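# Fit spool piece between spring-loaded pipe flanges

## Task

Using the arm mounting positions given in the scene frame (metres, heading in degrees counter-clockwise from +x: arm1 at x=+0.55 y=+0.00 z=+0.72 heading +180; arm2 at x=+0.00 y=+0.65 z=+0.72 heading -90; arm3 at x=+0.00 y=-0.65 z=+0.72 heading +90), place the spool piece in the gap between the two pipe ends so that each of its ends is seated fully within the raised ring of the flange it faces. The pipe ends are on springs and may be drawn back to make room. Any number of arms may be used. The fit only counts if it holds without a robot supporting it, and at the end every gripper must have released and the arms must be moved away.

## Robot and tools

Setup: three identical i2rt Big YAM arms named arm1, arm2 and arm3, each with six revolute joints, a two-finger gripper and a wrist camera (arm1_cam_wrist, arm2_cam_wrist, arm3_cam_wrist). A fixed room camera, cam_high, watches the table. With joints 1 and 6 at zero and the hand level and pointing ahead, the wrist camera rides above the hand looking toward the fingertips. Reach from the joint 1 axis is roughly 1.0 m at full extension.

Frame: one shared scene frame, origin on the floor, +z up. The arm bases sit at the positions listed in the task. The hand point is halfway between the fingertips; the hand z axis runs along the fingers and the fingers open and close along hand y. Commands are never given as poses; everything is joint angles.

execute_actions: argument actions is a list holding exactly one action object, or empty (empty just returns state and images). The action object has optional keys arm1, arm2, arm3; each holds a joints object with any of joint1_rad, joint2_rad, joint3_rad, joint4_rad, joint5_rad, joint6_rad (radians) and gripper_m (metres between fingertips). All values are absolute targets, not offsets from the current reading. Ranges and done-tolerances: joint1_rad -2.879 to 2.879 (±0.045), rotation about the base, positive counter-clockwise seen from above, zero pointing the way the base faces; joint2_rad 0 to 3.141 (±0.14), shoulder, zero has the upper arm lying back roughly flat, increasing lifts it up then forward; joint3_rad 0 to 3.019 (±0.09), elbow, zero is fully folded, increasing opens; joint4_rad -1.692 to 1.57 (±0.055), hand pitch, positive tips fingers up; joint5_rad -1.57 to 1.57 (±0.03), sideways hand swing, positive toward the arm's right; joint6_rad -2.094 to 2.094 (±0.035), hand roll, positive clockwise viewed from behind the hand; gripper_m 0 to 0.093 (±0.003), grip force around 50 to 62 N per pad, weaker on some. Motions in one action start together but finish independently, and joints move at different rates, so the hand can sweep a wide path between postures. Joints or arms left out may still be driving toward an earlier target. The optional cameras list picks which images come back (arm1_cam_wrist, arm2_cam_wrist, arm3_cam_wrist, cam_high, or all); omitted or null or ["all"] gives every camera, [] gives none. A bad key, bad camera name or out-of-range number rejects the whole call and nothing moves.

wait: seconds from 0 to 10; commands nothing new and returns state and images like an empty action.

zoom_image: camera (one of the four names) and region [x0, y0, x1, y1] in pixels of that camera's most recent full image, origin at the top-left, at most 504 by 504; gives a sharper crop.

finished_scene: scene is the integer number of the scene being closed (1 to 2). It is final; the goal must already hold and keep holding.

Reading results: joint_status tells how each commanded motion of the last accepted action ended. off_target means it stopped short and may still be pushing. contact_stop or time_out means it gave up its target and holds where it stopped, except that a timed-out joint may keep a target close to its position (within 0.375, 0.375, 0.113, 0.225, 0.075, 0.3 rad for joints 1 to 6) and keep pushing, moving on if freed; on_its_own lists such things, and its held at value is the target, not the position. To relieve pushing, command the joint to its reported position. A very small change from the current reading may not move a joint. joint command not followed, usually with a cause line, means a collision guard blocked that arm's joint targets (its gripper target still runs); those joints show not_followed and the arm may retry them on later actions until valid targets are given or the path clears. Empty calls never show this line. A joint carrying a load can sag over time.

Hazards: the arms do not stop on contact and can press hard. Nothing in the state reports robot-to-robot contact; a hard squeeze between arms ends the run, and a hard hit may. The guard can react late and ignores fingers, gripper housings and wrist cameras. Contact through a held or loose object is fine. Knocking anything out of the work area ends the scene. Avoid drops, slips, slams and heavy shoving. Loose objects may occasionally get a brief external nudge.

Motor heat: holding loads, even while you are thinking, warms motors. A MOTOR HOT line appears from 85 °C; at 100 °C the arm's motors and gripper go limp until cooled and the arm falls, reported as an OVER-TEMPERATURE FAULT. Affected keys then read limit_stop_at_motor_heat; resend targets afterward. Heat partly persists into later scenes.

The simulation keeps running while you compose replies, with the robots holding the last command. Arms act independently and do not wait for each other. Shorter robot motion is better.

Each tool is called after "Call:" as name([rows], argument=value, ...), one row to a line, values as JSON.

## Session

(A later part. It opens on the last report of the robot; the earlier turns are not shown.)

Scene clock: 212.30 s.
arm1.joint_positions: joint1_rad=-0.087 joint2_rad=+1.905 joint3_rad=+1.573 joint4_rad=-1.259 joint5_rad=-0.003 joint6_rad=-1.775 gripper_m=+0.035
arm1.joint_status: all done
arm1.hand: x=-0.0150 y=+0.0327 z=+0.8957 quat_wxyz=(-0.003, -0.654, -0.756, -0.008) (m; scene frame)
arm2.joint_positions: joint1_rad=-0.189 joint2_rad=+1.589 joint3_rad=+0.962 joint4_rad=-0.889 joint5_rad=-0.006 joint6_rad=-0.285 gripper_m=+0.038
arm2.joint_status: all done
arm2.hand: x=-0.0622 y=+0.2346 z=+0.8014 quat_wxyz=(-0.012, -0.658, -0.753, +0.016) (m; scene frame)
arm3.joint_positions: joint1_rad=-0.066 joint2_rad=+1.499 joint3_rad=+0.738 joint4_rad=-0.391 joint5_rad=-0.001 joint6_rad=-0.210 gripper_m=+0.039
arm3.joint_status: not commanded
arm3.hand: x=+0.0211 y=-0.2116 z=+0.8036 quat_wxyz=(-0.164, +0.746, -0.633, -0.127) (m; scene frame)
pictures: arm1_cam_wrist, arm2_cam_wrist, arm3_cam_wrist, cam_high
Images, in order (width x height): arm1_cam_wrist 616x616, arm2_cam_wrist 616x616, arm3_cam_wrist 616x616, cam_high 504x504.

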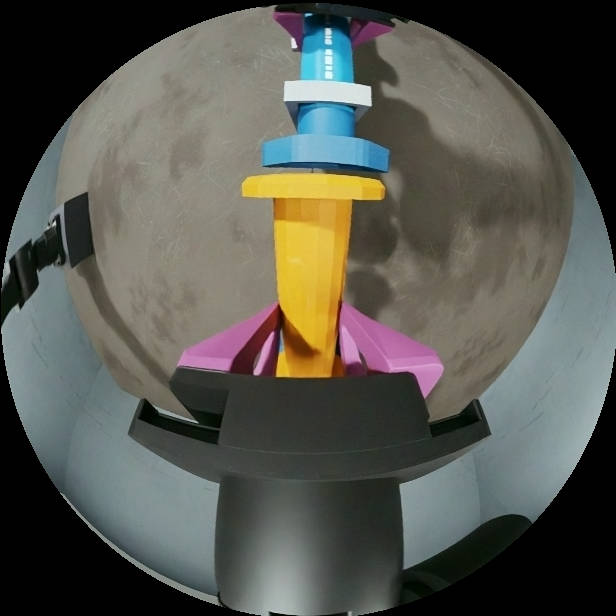

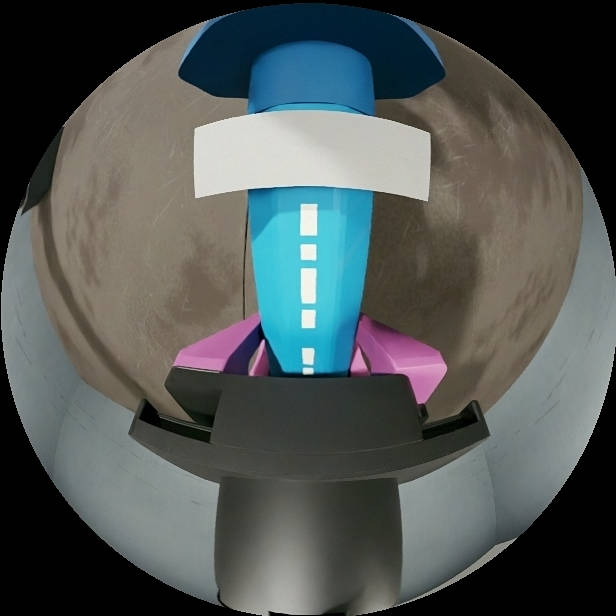

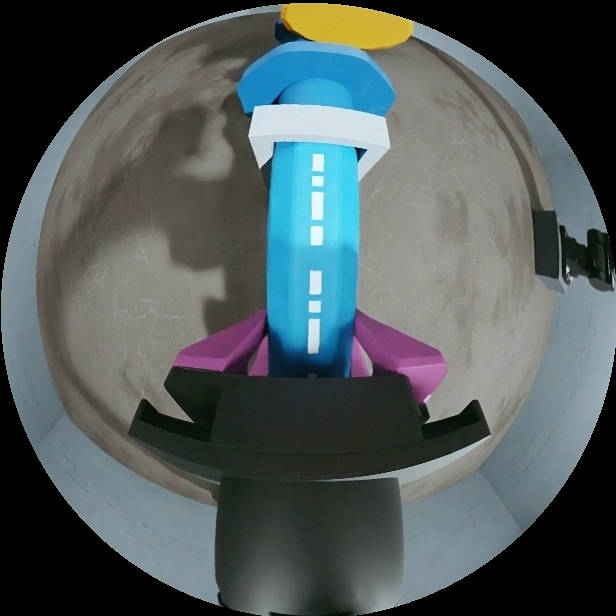

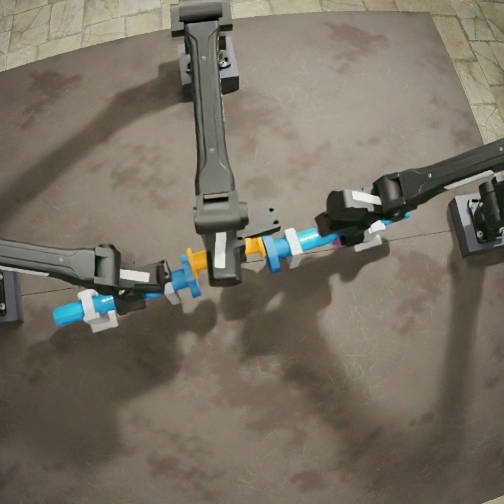

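Call:
execute_actions([
  {"arm1":{"joints":{"joint1_rad":-0.066,"joint6_rad":-1.78,"joint4_rad":-1.155,"joint2_rad":1.97,"joint3_rad":1.535}}},
], cameras=["arm1_cam_wrist","arm3_cam_wrist","cam_high"])

Scene clock: 218.67 s.
arm1.joint_positions: joint1_rad=-0.073 joint2_rad=+1.987 joint3_rad=+1.524 joint4_rad=-1.166 joint5_rad=-0.003 joint6_rad=-1.775 gripper_m=+0.035
arm1.joint_status: all done
arm1.hand: x=-0.0137 y=+0.0255 z=+0.8333 quat_wxyz=(-0.018, -0.649, -0.760, -0.020) (m; scene frame)
arm2.joint_positions: joint1_rad=-0.189 joint2_rad=+1.589 joint3_rad=+0.962 joint4_rad=-0.889 joint5_rad=-0.006 joint6_rad=-0.285 gripper_m=+0.038
arm2.joint_status: not commanded
arm2.hand: x=-0.0622 y=+0.2346 z=+0.8014 quat_wxyz=(-0.012, -0.658, -0.753, +0.016) (m; scene frame)
arm3.joint_positions: joint1_rad=-0.066 joint2_rad=+1.499 joint3_rad=+0.738 joint4_rad=-0.391 joint5_rad=-0.001 joint6_rad=-0.210 gripper_m=+0.039
arm3.joint_status: not commanded
arm3.hand: x=+0.0211 y=-0.2116 z=+0.8036 quat_wxyz=(-0.164, +0.746, -0.633, -0.127) (m; scene frame)
pictures: arm1_cam_wrist, arm3_cam_wrist, cam_high
Images, in order (width x height): arm1_cam_wrist 616x616, arm3_cam_wrist 616x616, cam_high 504x504.

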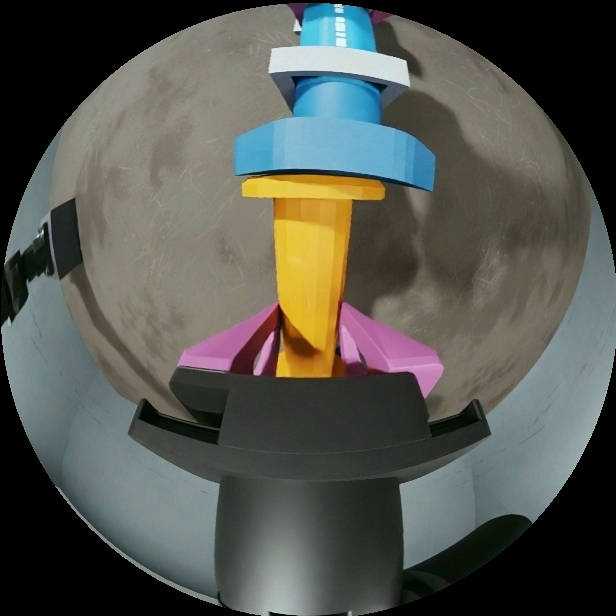

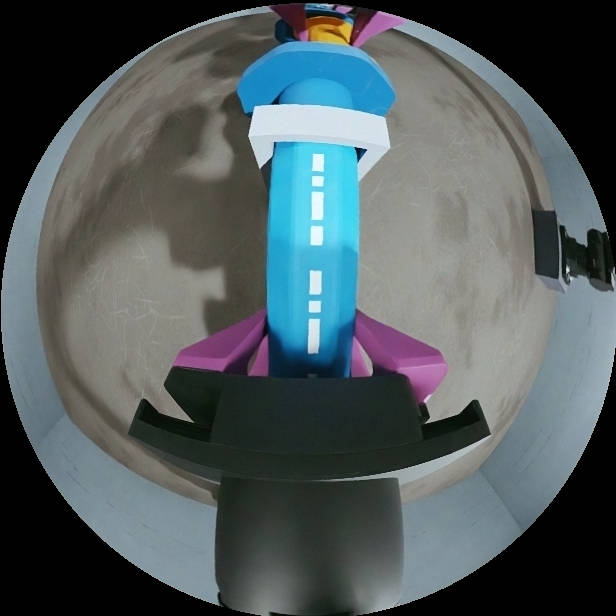

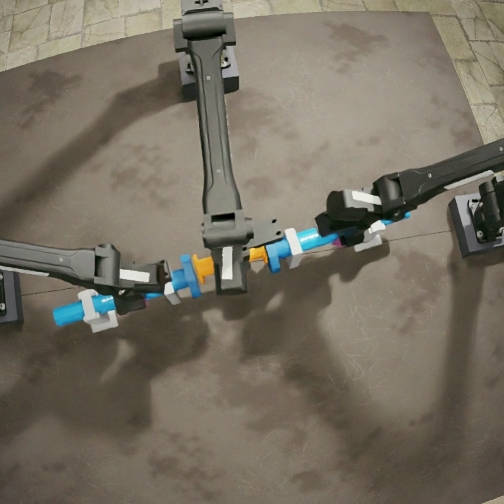

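Call:
execute_actions([
  {"arm1":{"joints":{"joint4_rad":-1.06,"joint2_rad":2.005,"joint3_rad":1.51}}},
], cameras=["arm1_cam_wrist","arm3_cam_wrist","cam_high"])

Call:
zoom_image(camera="cam_high", region=[150,200,330,330])

Scene clock: 223.20 s.
arm1.joint_positions: joint1_rad=-0.073 joint2_rad=+2.004 joint3_rad=+1.508 joint4_rad=-1.074 joint5_rad=-0.003 joint6_rad=-1.775 gripper_m=+0.035
arm1.joint_status: all done
arm1.hand: x=-0.0277 y=+0.0263 z=+0.8179 quat_wxyz=(+0.005, -0.649, -0.761, -0.002) (m; scene frame)
arm2.joint_positions: joint1_rad=-0.189 joint2_rad=+1.589 joint3_rad=+0.962 joint4_rad=-0.889 joint5_rad=-0.006 joint6_rad=-0.285 gripper_m=+0.038
arm2.joint_status: not commanded
arm2.hand: x=-0.0622 y=+0.2346 z=+0.8014 quat_wxyz=(-0.012, -0.658, -0.753, +0.016) (m; scene frame)
arm3.joint_positions: joint1_rad=-0.066 joint2_rad=+1.499 joint3_rad=+0.738 joint4_rad=-0.391 joint5_rad=-0.001 joint6_rad=-0.210 gripper_m=+0.039
arm3.joint_status: not commanded
arm3.hand: x=+0.0211 y=-0.2116 z=+0.8036 quat_wxyz=(-0.164, +0.746, -0.633, -0.127) (m; scene frame)
pictures: arm1_cam_wrist, arm3_cam_wrist, cam_high
Images, in order (width x height): arm1_cam_wrist 616x616, arm3_cam_wrist 616x616, cam_high 504x504.

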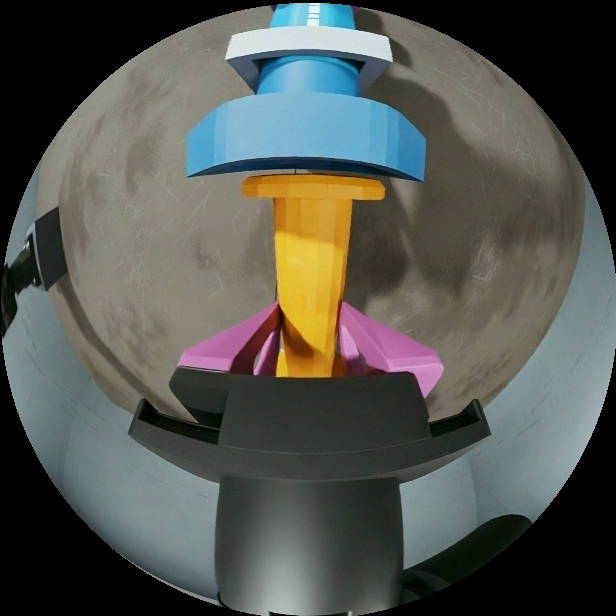

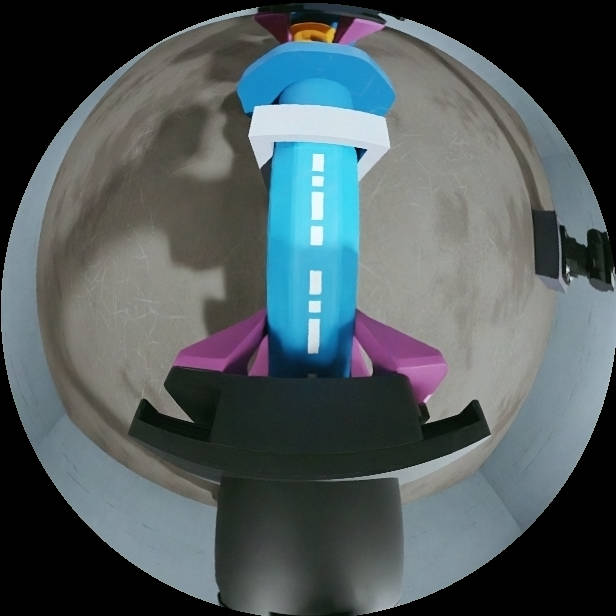

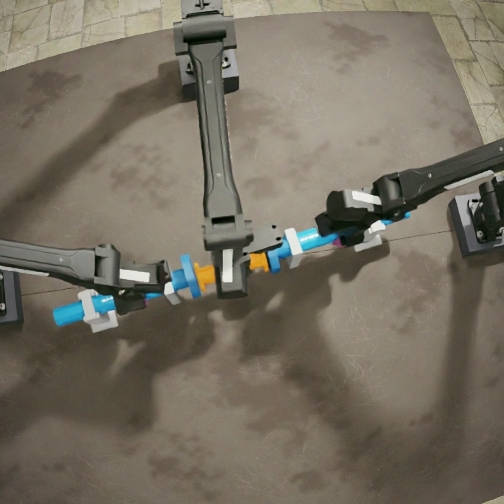

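Region (150, 200, 330, 330) of cam_high's 504x504 image, scaled by 2.800, with more detail than that image has.

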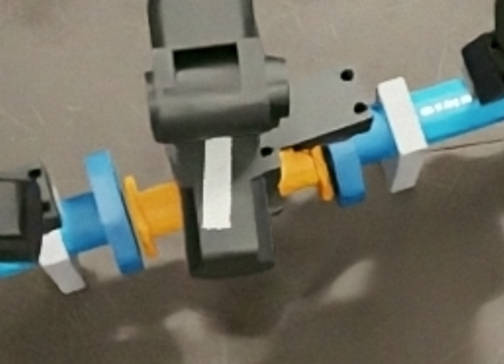

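Call:
execute_actions([
  {"arm1":{"joints":{"joint4_rad":-1.045,"joint2_rad":2.03,"joint3_rad":1.485}}},
], cameras=["arm1_cam_wrist","arm3_cam_wrist","arm2_cam_wrist","cam_high"])

Call:
zoom_image(camera="cam_high", region=[150,200,330,330])

Scene clock: 228.23 s.
arm1.joint_positions: joint1_rad=-0.073 joint2_rad=+2.033 joint3_rad=+1.481 joint4_rad=-1.058 joint5_rad=-0.003 joint6_rad=-1.775 gripper_m=+0.035
arm1.joint_status: all done
arm1.hand: x=-0.0164 y=+0.0261 z=+0.7929 quat_wxyz=(-0.011, -0.649, -0.760, -0.014) (m; scene frame)
arm2.joint_positions: joint1_rad=-0.189 joint2_rad=+1.589 joint3_rad=+0.962 joint4_rad=-0.889 joint5_rad=-0.006 joint6_rad=-0.285 gripper_m=+0.038
arm2.joint_status: not commanded
arm2.hand: x=-0.0622 y=+0.2346 z=+0.8014 quat_wxyz=(-0.012, -0.658, -0.753, +0.016) (m; scene frame)
arm3.joint_positions: joint1_rad=-0.066 joint2_rad=+1.499 joint3_rad=+0.738 joint4_rad=-0.391 joint5_rad=-0.001 joint6_rad=-0.210 gripper_m=+0.039
arm3.joint_status: not commanded
arm3.hand: x=+0.0211 y=-0.2116 z=+0.8036 quat_wxyz=(-0.164, +0.746, -0.633, -0.127) (m; scene frame)
pictures: arm1_cam_wrist, arm2_cam_wrist, arm3_cam_wrist, cam_high
Images, in order (width x height): arm1_cam_wrist 616x616, arm2_cam_wrist 616x616, arm3_cam_wrist 616x616, cam_high 504x504.

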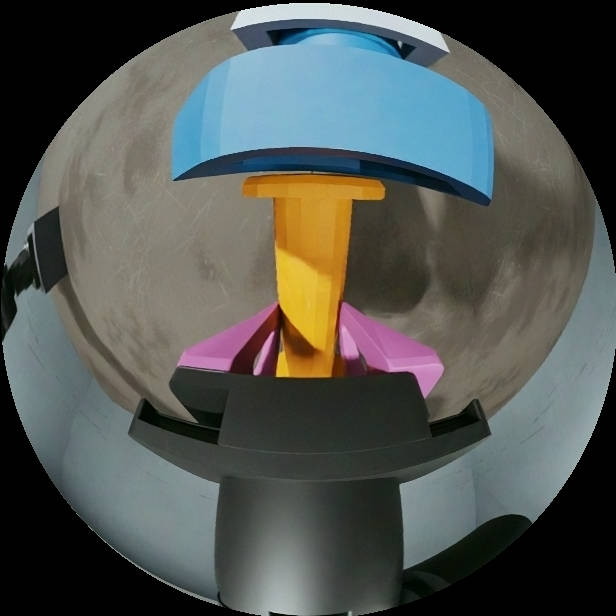

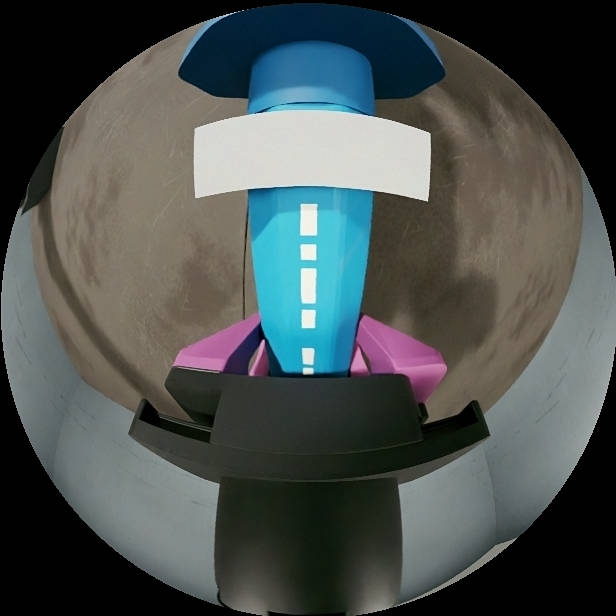

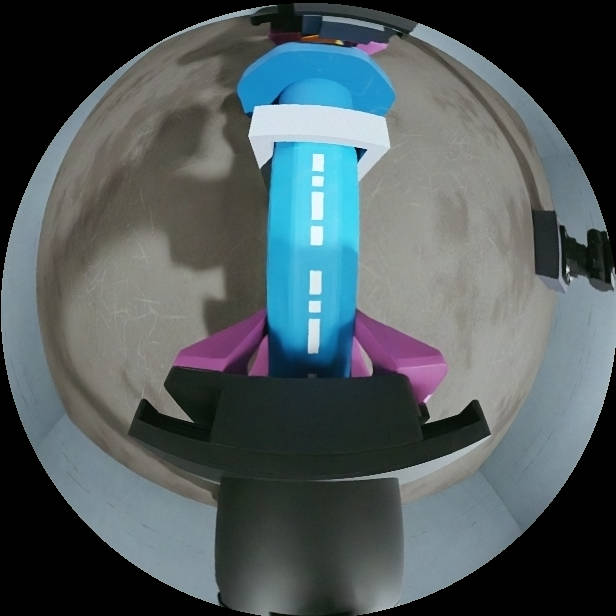

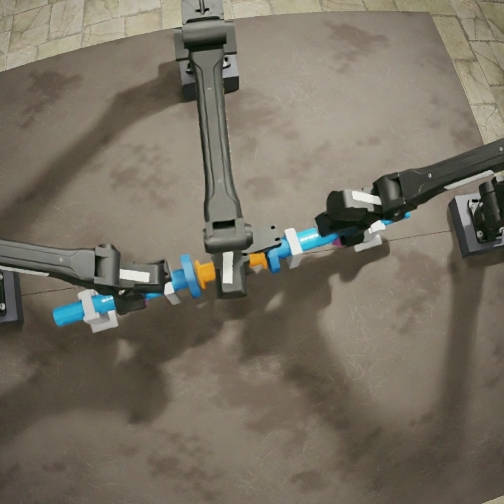

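Region (150, 200, 330, 330) of cam_high's 504x504 image, scaled by 2.800, with more detail than that image has.

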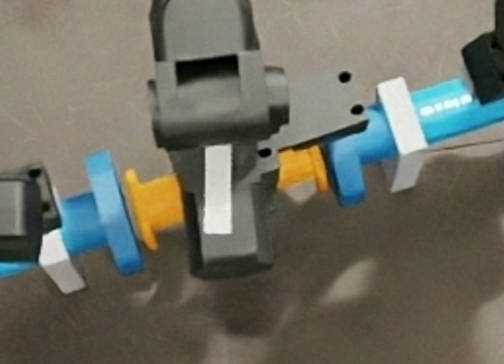

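Call:
execute_actions([
  {"arm1":{"joints":{"joint4_rad":-1.02,"joint2_rad":2.01}}},
], cameras=["arm1_cam_wrist","arm3_cam_wrist","cam_high"])

Call:
zoom_image(camera="cam_high", region=[150,200,330,330])

Scene clock: 233.30 s.
arm1.joint_positions: joint1_rad=-0.073 joint2_rad=+2.033 joint3_rad=+1.481 joint4_rad=-1.034 joint5_rad=-0.003 joint6_rad=-1.775 gripper_m=+0.035
arm1.joint_status: all done
arm1.hand: x=-0.0223 y=+0.0263 z=+0.7928 quat_wxyz=(-0.001, -0.649, -0.761, -0.007) (m; scene frame)
arm2.joint_positions: joint1_rad=-0.189 joint2_rad=+1.589 joint3_rad=+0.962 joint4_rad=-0.889 joint5_rad=-0.006 joint6_rad=-0.285 gripper_m=+0.038
arm2.joint_status: not commanded
arm2.hand: x=-0.0622 y=+0.2346 z=+0.8014 quat_wxyz=(-0.012, -0.658, -0.753, +0.016) (m; scene frame)
arm3.joint_positions: joint1_rad=-0.066 joint2_rad=+1.499 joint3_rad=+0.738 joint4_rad=-0.391 joint5_rad=-0.001 joint6_rad=-0.210 gripper_m=+0.039
arm3.joint_status: not commanded
arm3.hand: x=+0.0211 y=-0.2116 z=+0.8036 quat_wxyz=(-0.164, +0.746, -0.633, -0.127) (m; scene frame)
pictures: arm1_cam_wrist, arm3_cam_wrist, cam_high
Images, in order (width x height): arm1_cam_wrist 616x616, arm3_cam_wrist 616x616, cam_high 504x504.

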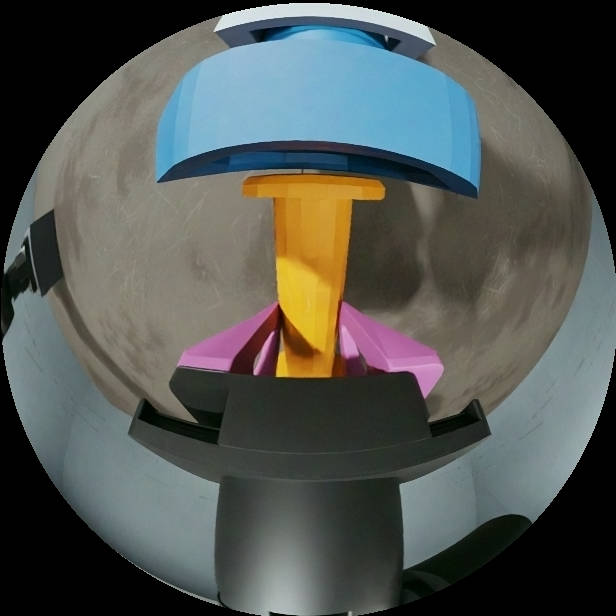

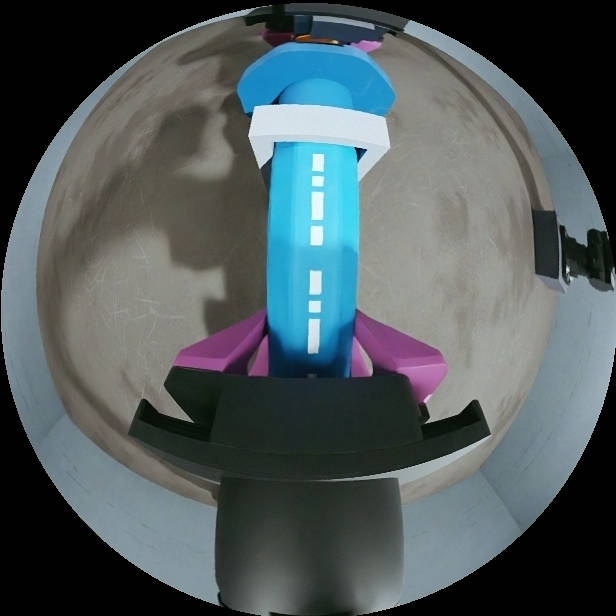

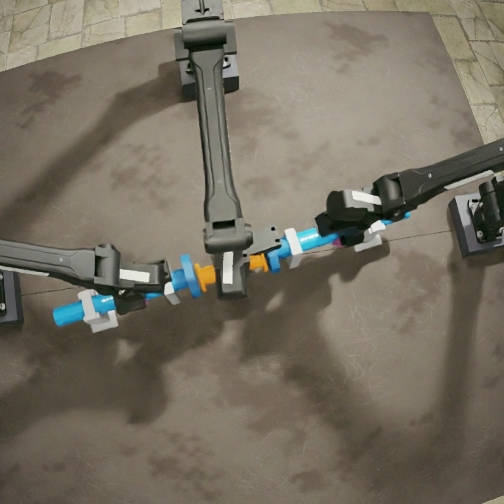

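Region (150, 200, 330, 330) of cam_high's 504x504 image, scaled by 2.800, with more detail than that image has.

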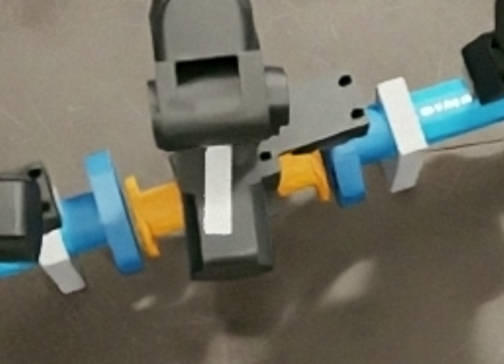

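Call:
execute_actions([
  {"arm1":{"joints":{"joint3_rad":1.51,"joint4_rad":-1.04}}},
], cameras=["arm1_cam_wrist","cam_high"])

Scene clock: 238.60 s.
arm1.joint_positions: joint1_rad=-0.073 joint2_rad=+2.033 joint3_rad=+1.481 joint4_rad=-1.034 joint5_rad=-0.003 joint6_rad=-1.775 gripper_m=+0.035
arm1.joint_status: all done
arm1.hand: x=-0.0223 y=+0.0263 z=+0.7928 quat_wxyz=(-0.001, -0.649, -0.761, -0.007) (m; scene frame)
arm2.joint_positions: joint1_rad=-0.189 joint2_rad=+1.589 joint3_rad=+0.962 joint4_rad=-0.889 joint5_rad=-0.006 joint6_rad=-0.285 gripper_m=+0.038
arm2.joint_status: not commanded
arm2.hand: x=-0.0622 y=+0.2346 z=+0.8014 quat_wxyz=(-0.012, -0.658, -0.753, +0.016) (m; scene frame)
arm3.joint_positions: joint1_rad=-0.066 joint2_rad=+1.499 joint3_rad=+0.738 joint4_rad=-0.391 joint5_rad=-0.001 joint6_rad=-0.210 gripper_m=+0.039
arm3.joint_status: not commanded
arm3.hand: x=+0.0211 y=-0.2116 z=+0.8036 quat_wxyz=(-0.164, +0.746, -0.633, -0.127) (m; scene frame)
pictures: arm1_cam_wrist, cam_high
Images, in order (width x height): arm1_cam_wrist 616x616, cam_high 504x504.

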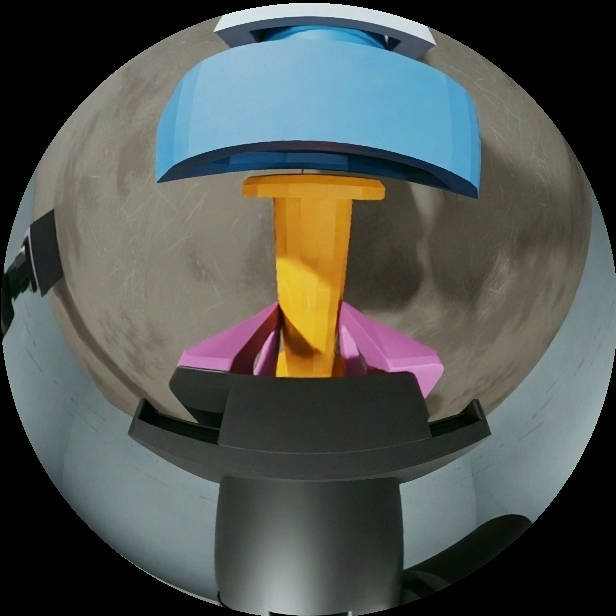

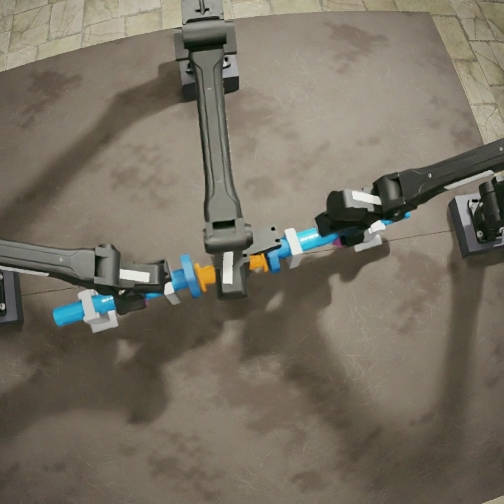

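Call:
execute_actions([
  {"arm1":{"joints":{"joint3_rad":1.54,"joint4_rad":-1.045}}},
], cameras=["arm1_cam_wrist","cam_high"])

Scene clock: 241.67 s.
arm1.joint_positions: joint1_rad=-0.073 joint2_rad=+2.033 joint3_rad=+1.481 joint4_rad=-1.034 joint5_rad=-0.003 joint6_rad=-1.775 gripper_m=+0.035
arm1.joint_status: all done
arm1.hand: x=-0.0223 y=+0.0263 z=+0.7928 quat_wxyz=(-0.001, -0.649, -0.761, -0.007) (m; scene frame)
arm2.joint_positions: joint1_rad=-0.189 joint2_rad=+1.589 joint3_rad=+0.962 joint4_rad=-0.889 joint5_rad=-0.006 joint6_rad=-0.285 gripper_m=+0.038
arm2.joint_status: not commanded
arm2.hand: x=-0.0622 y=+0.2346 z=+0.8014 quat_wxyz=(-0.012, -0.658, -0.753, +0.016) (m; scene frame)
arm3.joint_positions: joint1_rad=-0.066 joint2_rad=+1.499 joint3_rad=+0.738 joint4_rad=-0.391 joint5_rad=-0.001 joint6_rad=-0.210 gripper_m=+0.039
arm3.joint_status: not commanded
arm3.hand: x=+0.0211 y=-0.2116 z=+0.8036 quat_wxyz=(-0.164, +0.746, -0.633, -0.127) (m; scene frame)
pictures: arm1_cam_wrist, cam_high
Images, in order (width x height): arm1_cam_wrist 616x616, cam_high 504x504.

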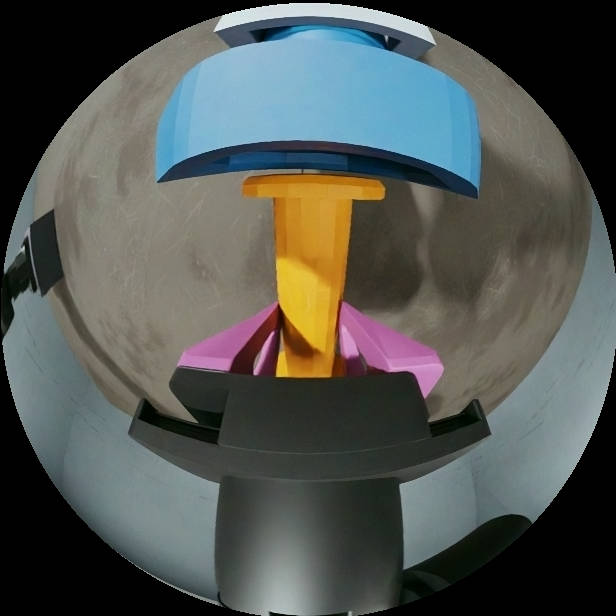

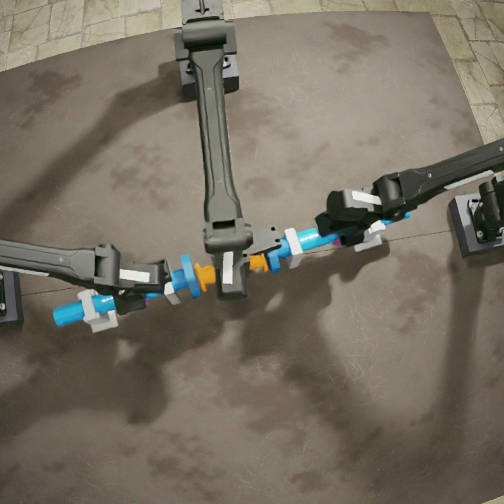

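Call:
execute_actions([
  {"arm1":{"joints":{"joint3_rad":1.565}}},
], cameras=["arm1_cam_wrist","cam_high"])

Scene clock: 244.27 s.
arm1.joint_positions: joint1_rad=-0.073 joint2_rad=+2.033 joint3_rad=+1.511 joint4_rad=-1.035 joint5_rad=-0.003 joint6_rad=-1.775 gripper_m=+0.035
arm1.joint_status: all done
arm1.hand: x=-0.0353 y=+0.0268 z=+0.8027 quat_wxyz=(+0.010, -0.649, -0.761, +0.002) (m; scene frame)
arm2.joint_positions: joint1_rad=-0.189 joint2_rad=+1.589 joint3_rad=+0.962 joint4_rad=-0.889 joint5_rad=-0.006 joint6_rad=-0.285 gripper_m=+0.038
arm2.joint_status: not commanded
arm2.hand: x=-0.0622 y=+0.2346 z=+0.8014 quat_wxyz=(-0.012, -0.658, -0.753, +0.016) (m; scene frame)
arm3.joint_positions: joint1_rad=-0.066 joint2_rad=+1.499 joint3_rad=+0.738 joint4_rad=-0.391 joint5_rad=-0.001 joint6_rad=-0.210 gripper_m=+0.039
arm3.joint_status: not commanded
arm3.hand: x=+0.0211 y=-0.2116 z=+0.8036 quat_wxyz=(-0.164, +0.746, -0.633, -0.127) (m; scene frame)
pictures: arm1_cam_wrist, cam_high
Images, in order (width x height): arm1_cam_wrist 616x616, cam_high 504x504.

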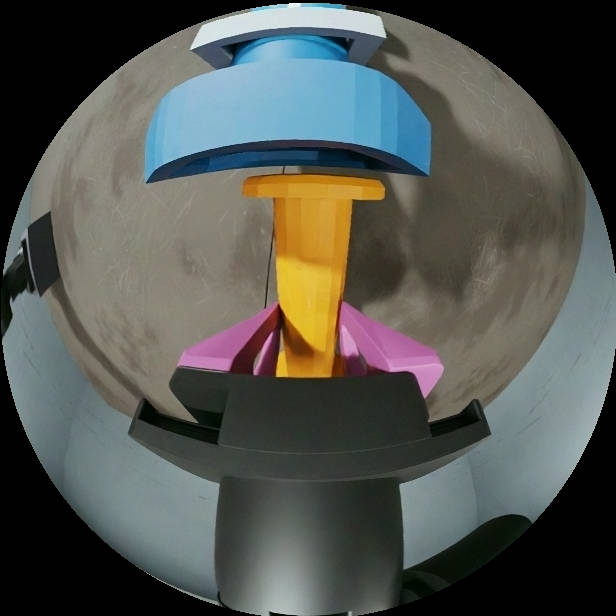

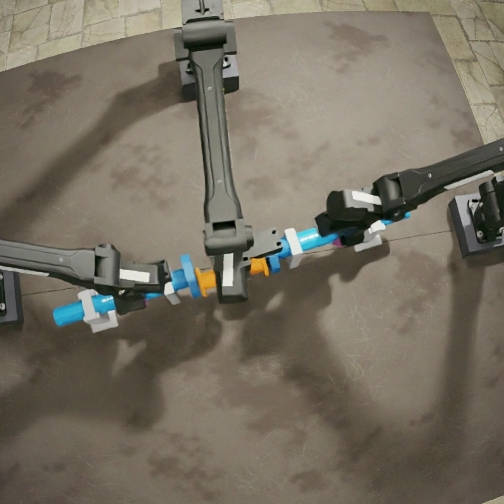

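Call:
execute_actions([
  {"arm1":{"joints":{"joint4_rad":-1.09}}},
], cameras=["arm1_cam_wrist","cam_high"])

Call:
zoom_image(camera="cam_high", region=[150,200,330,330])

Scene clock: 247.27 s.
arm1.joint_positions: joint1_rad=-0.073 joint2_rad=+2.033 joint3_rad=+1.511 joint4_rad=-1.077 joint5_rad=-0.003 joint6_rad=-1.775 gripper_m=+0.035
arm1.joint_status: all done
arm1.hand: x=-0.0250 y=+0.0263 z=+0.8028 quat_wxyz=(-0.006, -0.649, -0.761, -0.011) (m; scene frame)
arm2.joint_positions: joint1_rad=-0.189 joint2_rad=+1.589 joint3_rad=+0.962 joint4_rad=-0.889 joint5_rad=-0.006 joint6_rad=-0.285 gripper_m=+0.038
arm2.joint_status: not commanded
arm2.hand: x=-0.0622 y=+0.2346 z=+0.8014 quat_wxyz=(-0.012, -0.658, -0.753, +0.016) (m; scene frame)
arm3.joint_positions: joint1_rad=-0.066 joint2_rad=+1.499 joint3_rad=+0.738 joint4_rad=-0.391 joint5_rad=-0.001 joint6_rad=-0.210 gripper_m=+0.039
arm3.joint_status: not commanded
arm3.hand: x=+0.0211 y=-0.2116 z=+0.8036 quat_wxyz=(-0.164, +0.746, -0.633, -0.127) (m; scene frame)
pictures: arm1_cam_wrist, cam_high
Images, in order (width x height): arm1_cam_wrist 616x616, cam_high 504x504.

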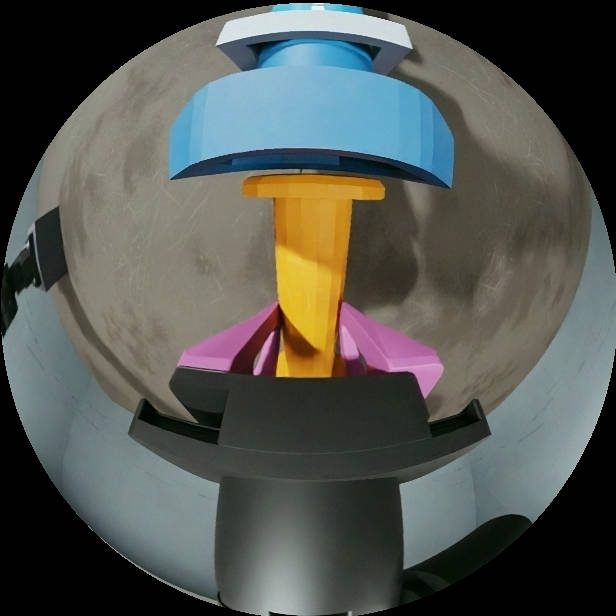

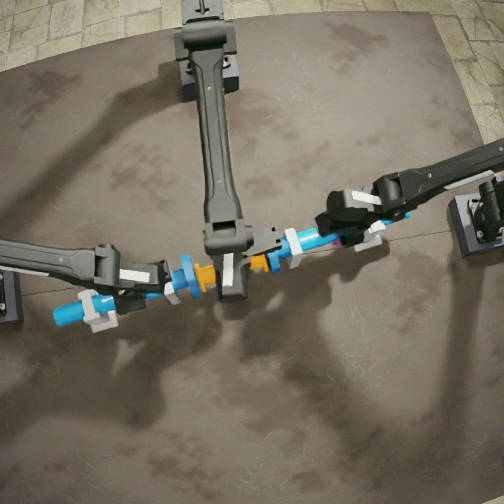

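Region (150, 200, 330, 330) of cam_high's 504x504 image, scaled by 2.800, with more detail than that image has.

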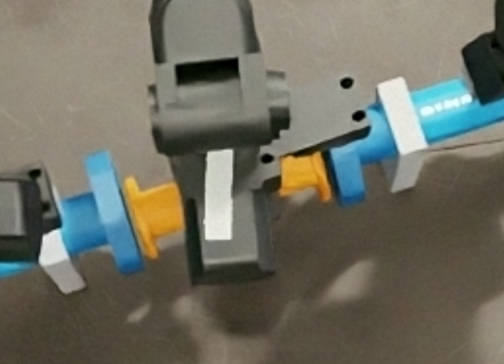

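Call:
execute_actions([
  {"arm3":{"joints":{"joint1_rad":-0.06,"joint2_rad":1.54,"joint3_rad":0.79,"joint4_rad":-0.42}},"arm2":{"joints":{"joint1_rad":-0.175,"joint2_rad":1.65,"joint3_rad":1.04,"joint4_rad":-0.96,"joint6_rad":-0.29}}},
])

Call:
zoom_image(camera="cam_high", region=[150,200,330,330])

Scene clock: 251.77 s.
arm1.joint_positions: joint1_rad=-0.074 joint2_rad=+2.033 joint3_rad=+1.511 joint4_rad=-1.077 joint5_rad=+0.004 joint6_rad=-1.772 gripper_m=+0.035
arm1.joint_status: not commanded
arm1.hand: x=-0.0251 y=+0.0277 z=+0.8029 quat_wxyz=(-0.004, -0.650, -0.760, -0.013) (m; scene frame)
arm2.joint_positions: joint1_rad=-0.186 joint2_rad=+1.622 joint3_rad=+1.002 joint4_rad=-0.940 joint5_rad=-0.004 joint6_rad=-0.282 gripper_m=+0.038
arm2.joint_status: all done
arm2.hand: x=-0.0617 y=+0.2316 z=+0.8004 quat_wxyz=(+0.000, -0.658, -0.753, -0.003) (m; scene frame)
arm3.joint_positions: joint1_rad=-0.066 joint2_rad=+1.517 joint3_rad=+0.756 joint4_rad=-0.399 joint5_rad=-0.002 joint6_rad=-0.214 gripper_m=+0.039
arm3.joint_status: all done
arm3.hand: x=+0.0212 y=-0.2062 z=+0.8024 quat_wxyz=(-0.161, +0.747, -0.632, -0.125) (m; scene frame)
pictures: arm1_cam_wrist, arm2_cam_wrist, arm3_cam_wrist, cam_high
Images, in order (width x height): arm1_cam_wrist 616x616, arm2_cam_wrist 616x616, arm3_cam_wrist 616x616, cam_high 504x504.

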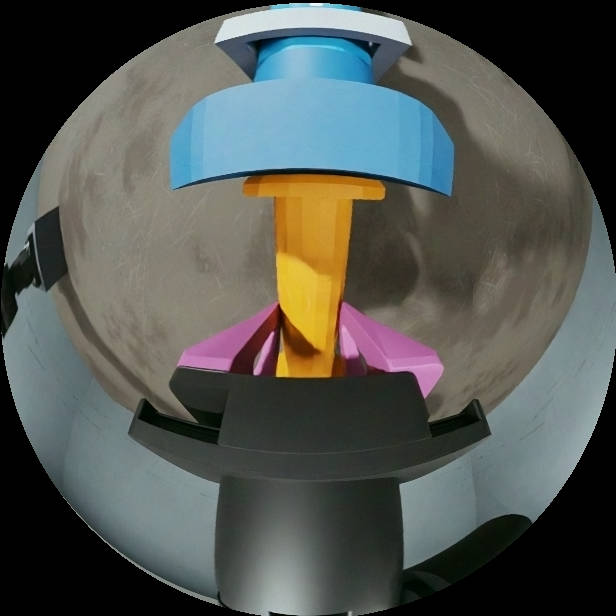

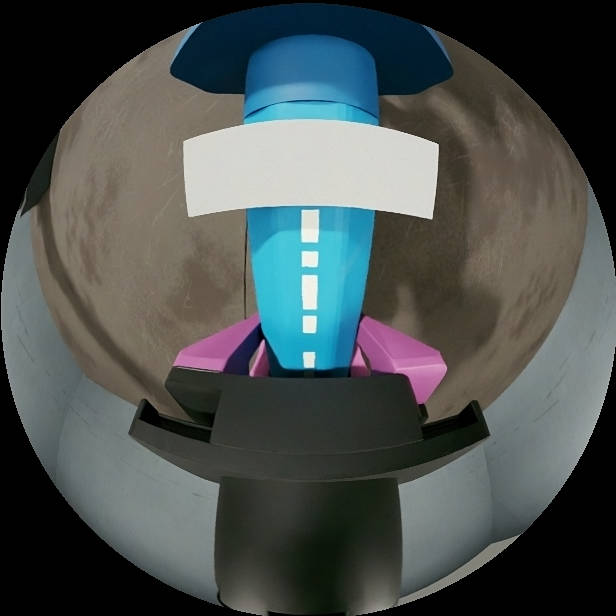

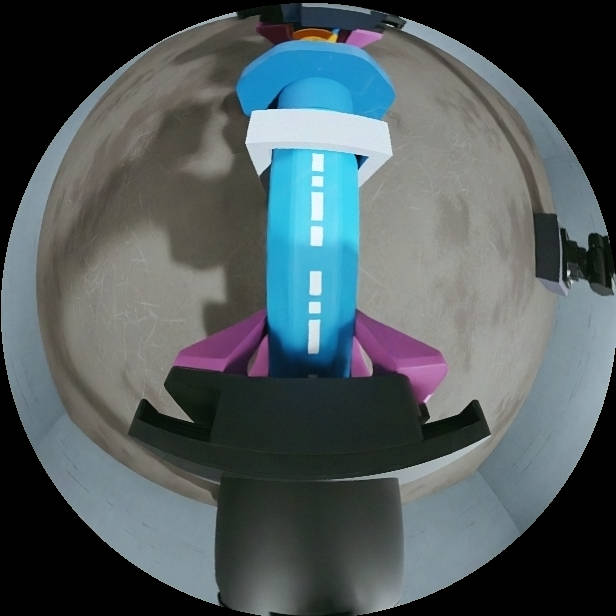

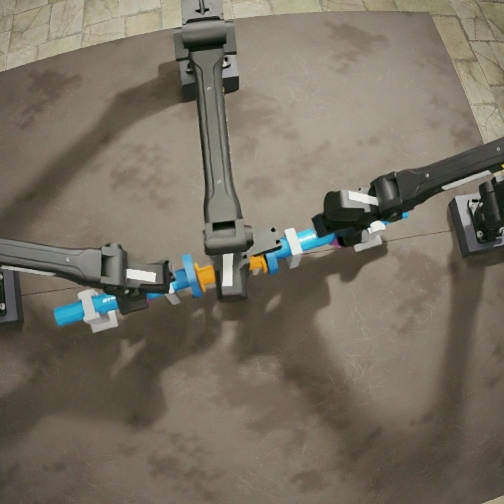

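Region (150, 200, 330, 330) of cam_high's 504x504 image, scaled by 2.800, with more detail than that image has.

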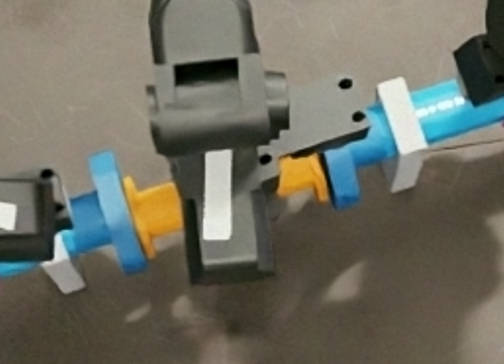

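Call:
execute_actions([
  {"arm3":{"joints":{"joint2_rad":1.575,"joint3_rad":0.83,"joint4_rad":-0.43}},"arm2":{"joints":{"joint1_rad":-0.165,"joint2_rad":1.69,"joint3_rad":1.09,"joint4_rad":-0.98}}},
])

Call:
zoom_image(camera="cam_high", region=[150,200,330,330])

Scene clock: 255.60 s.
arm1.joint_positions: joint1_rad=-0.074 joint2_rad=+2.033 joint3_rad=+1.511 joint4_rad=-1.077 joint5_rad=+0.004 joint6_rad=-1.771 gripper_m=+0.035
arm1.joint_status: not commanded
arm1.hand: x=-0.0251 y=+0.0277 z=+0.8029 quat_wxyz=(-0.004, -0.651, -0.759, -0.013) (m; scene frame)
arm2.joint_positions: joint1_rad=-0.185 joint2_rad=+1.648 joint3_rad=+1.033 joint4_rad=-0.991 joint5_rad=-0.002 joint6_rad=-0.279 gripper_m=+0.038
arm2.joint_status: all done
arm2.hand: x=-0.0617 y=+0.2318 z=+0.7996 quat_wxyz=(+0.013, -0.659, -0.752, -0.021) (m; scene frame)
arm3.joint_positions: joint1_rad=-0.066 joint2_rad=+1.525 joint3_rad=+0.773 joint4_rad=-0.428 joint5_rad=-0.002 joint6_rad=-0.208 gripper_m=+0.039
arm3.joint_status: all done
arm3.hand: x=+0.0213 y=-0.2058 z=+0.8023 quat_wxyz=(-0.153, +0.747, -0.636, -0.119) (m; scene frame)
pictures: arm1_cam_wrist, arm2_cam_wrist, arm3_cam_wrist, cam_high
Images, in order (width x height): arm1_cam_wrist 616x616, arm2_cam_wrist 616x616, arm3_cam_wrist 616x616, cam_high 504x504.

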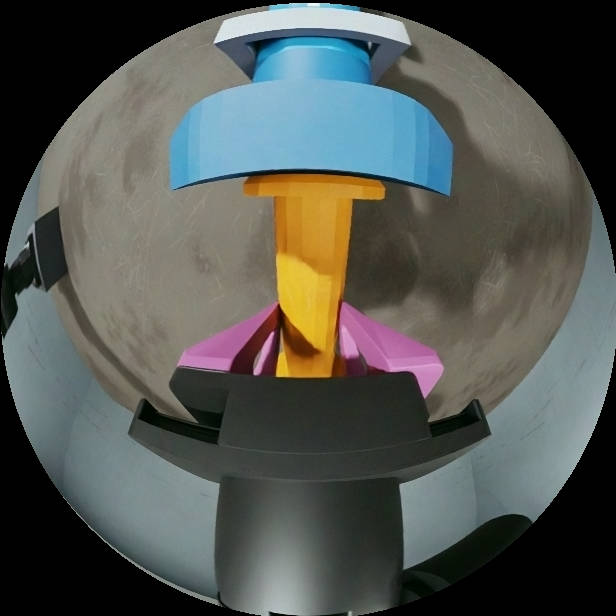

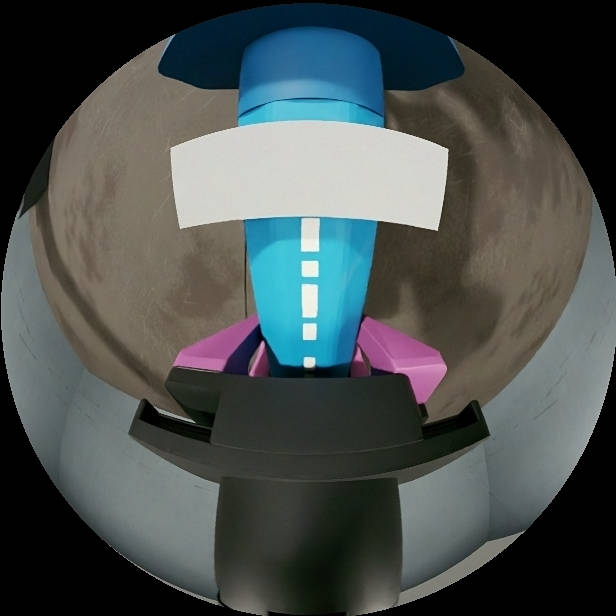

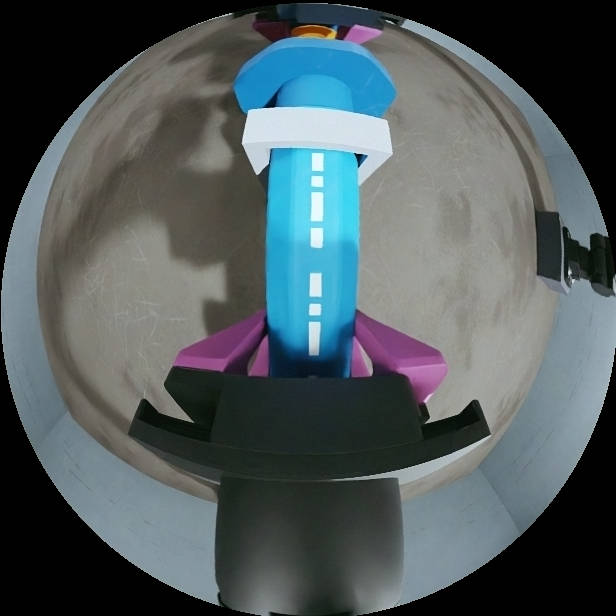

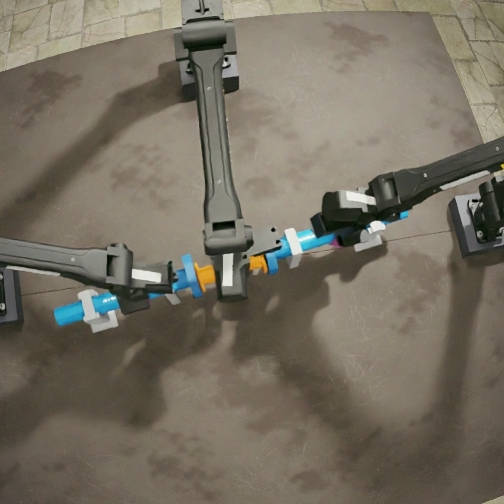

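Region (150, 200, 330, 330) of cam_high's 504x504 image, scaled by 2.800, with more detail than that image has.

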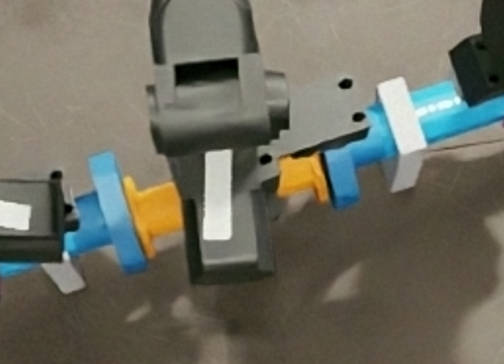

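Call:
zoom_image(camera="arm3_cam_wrist", region=[230,0,410,90])

Call:
zoom_image(camera="arm1_cam_wrist", region=[160,120,470,240])

Region (230, 0, 410, 90) of arm3_cam_wrist's 616x616 image, scaled by 2.800, with more detail than that image has.

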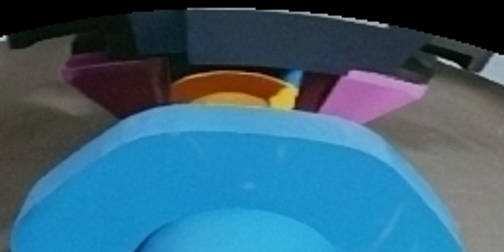

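Region (160, 120, 470, 240) of arm1_cam_wrist's 616x616 image, scaled by 1.626, with more detail than that image has; it fills the top 195 rows of this view, and the rest is white.

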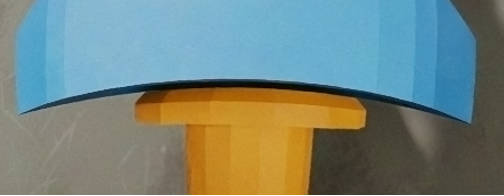

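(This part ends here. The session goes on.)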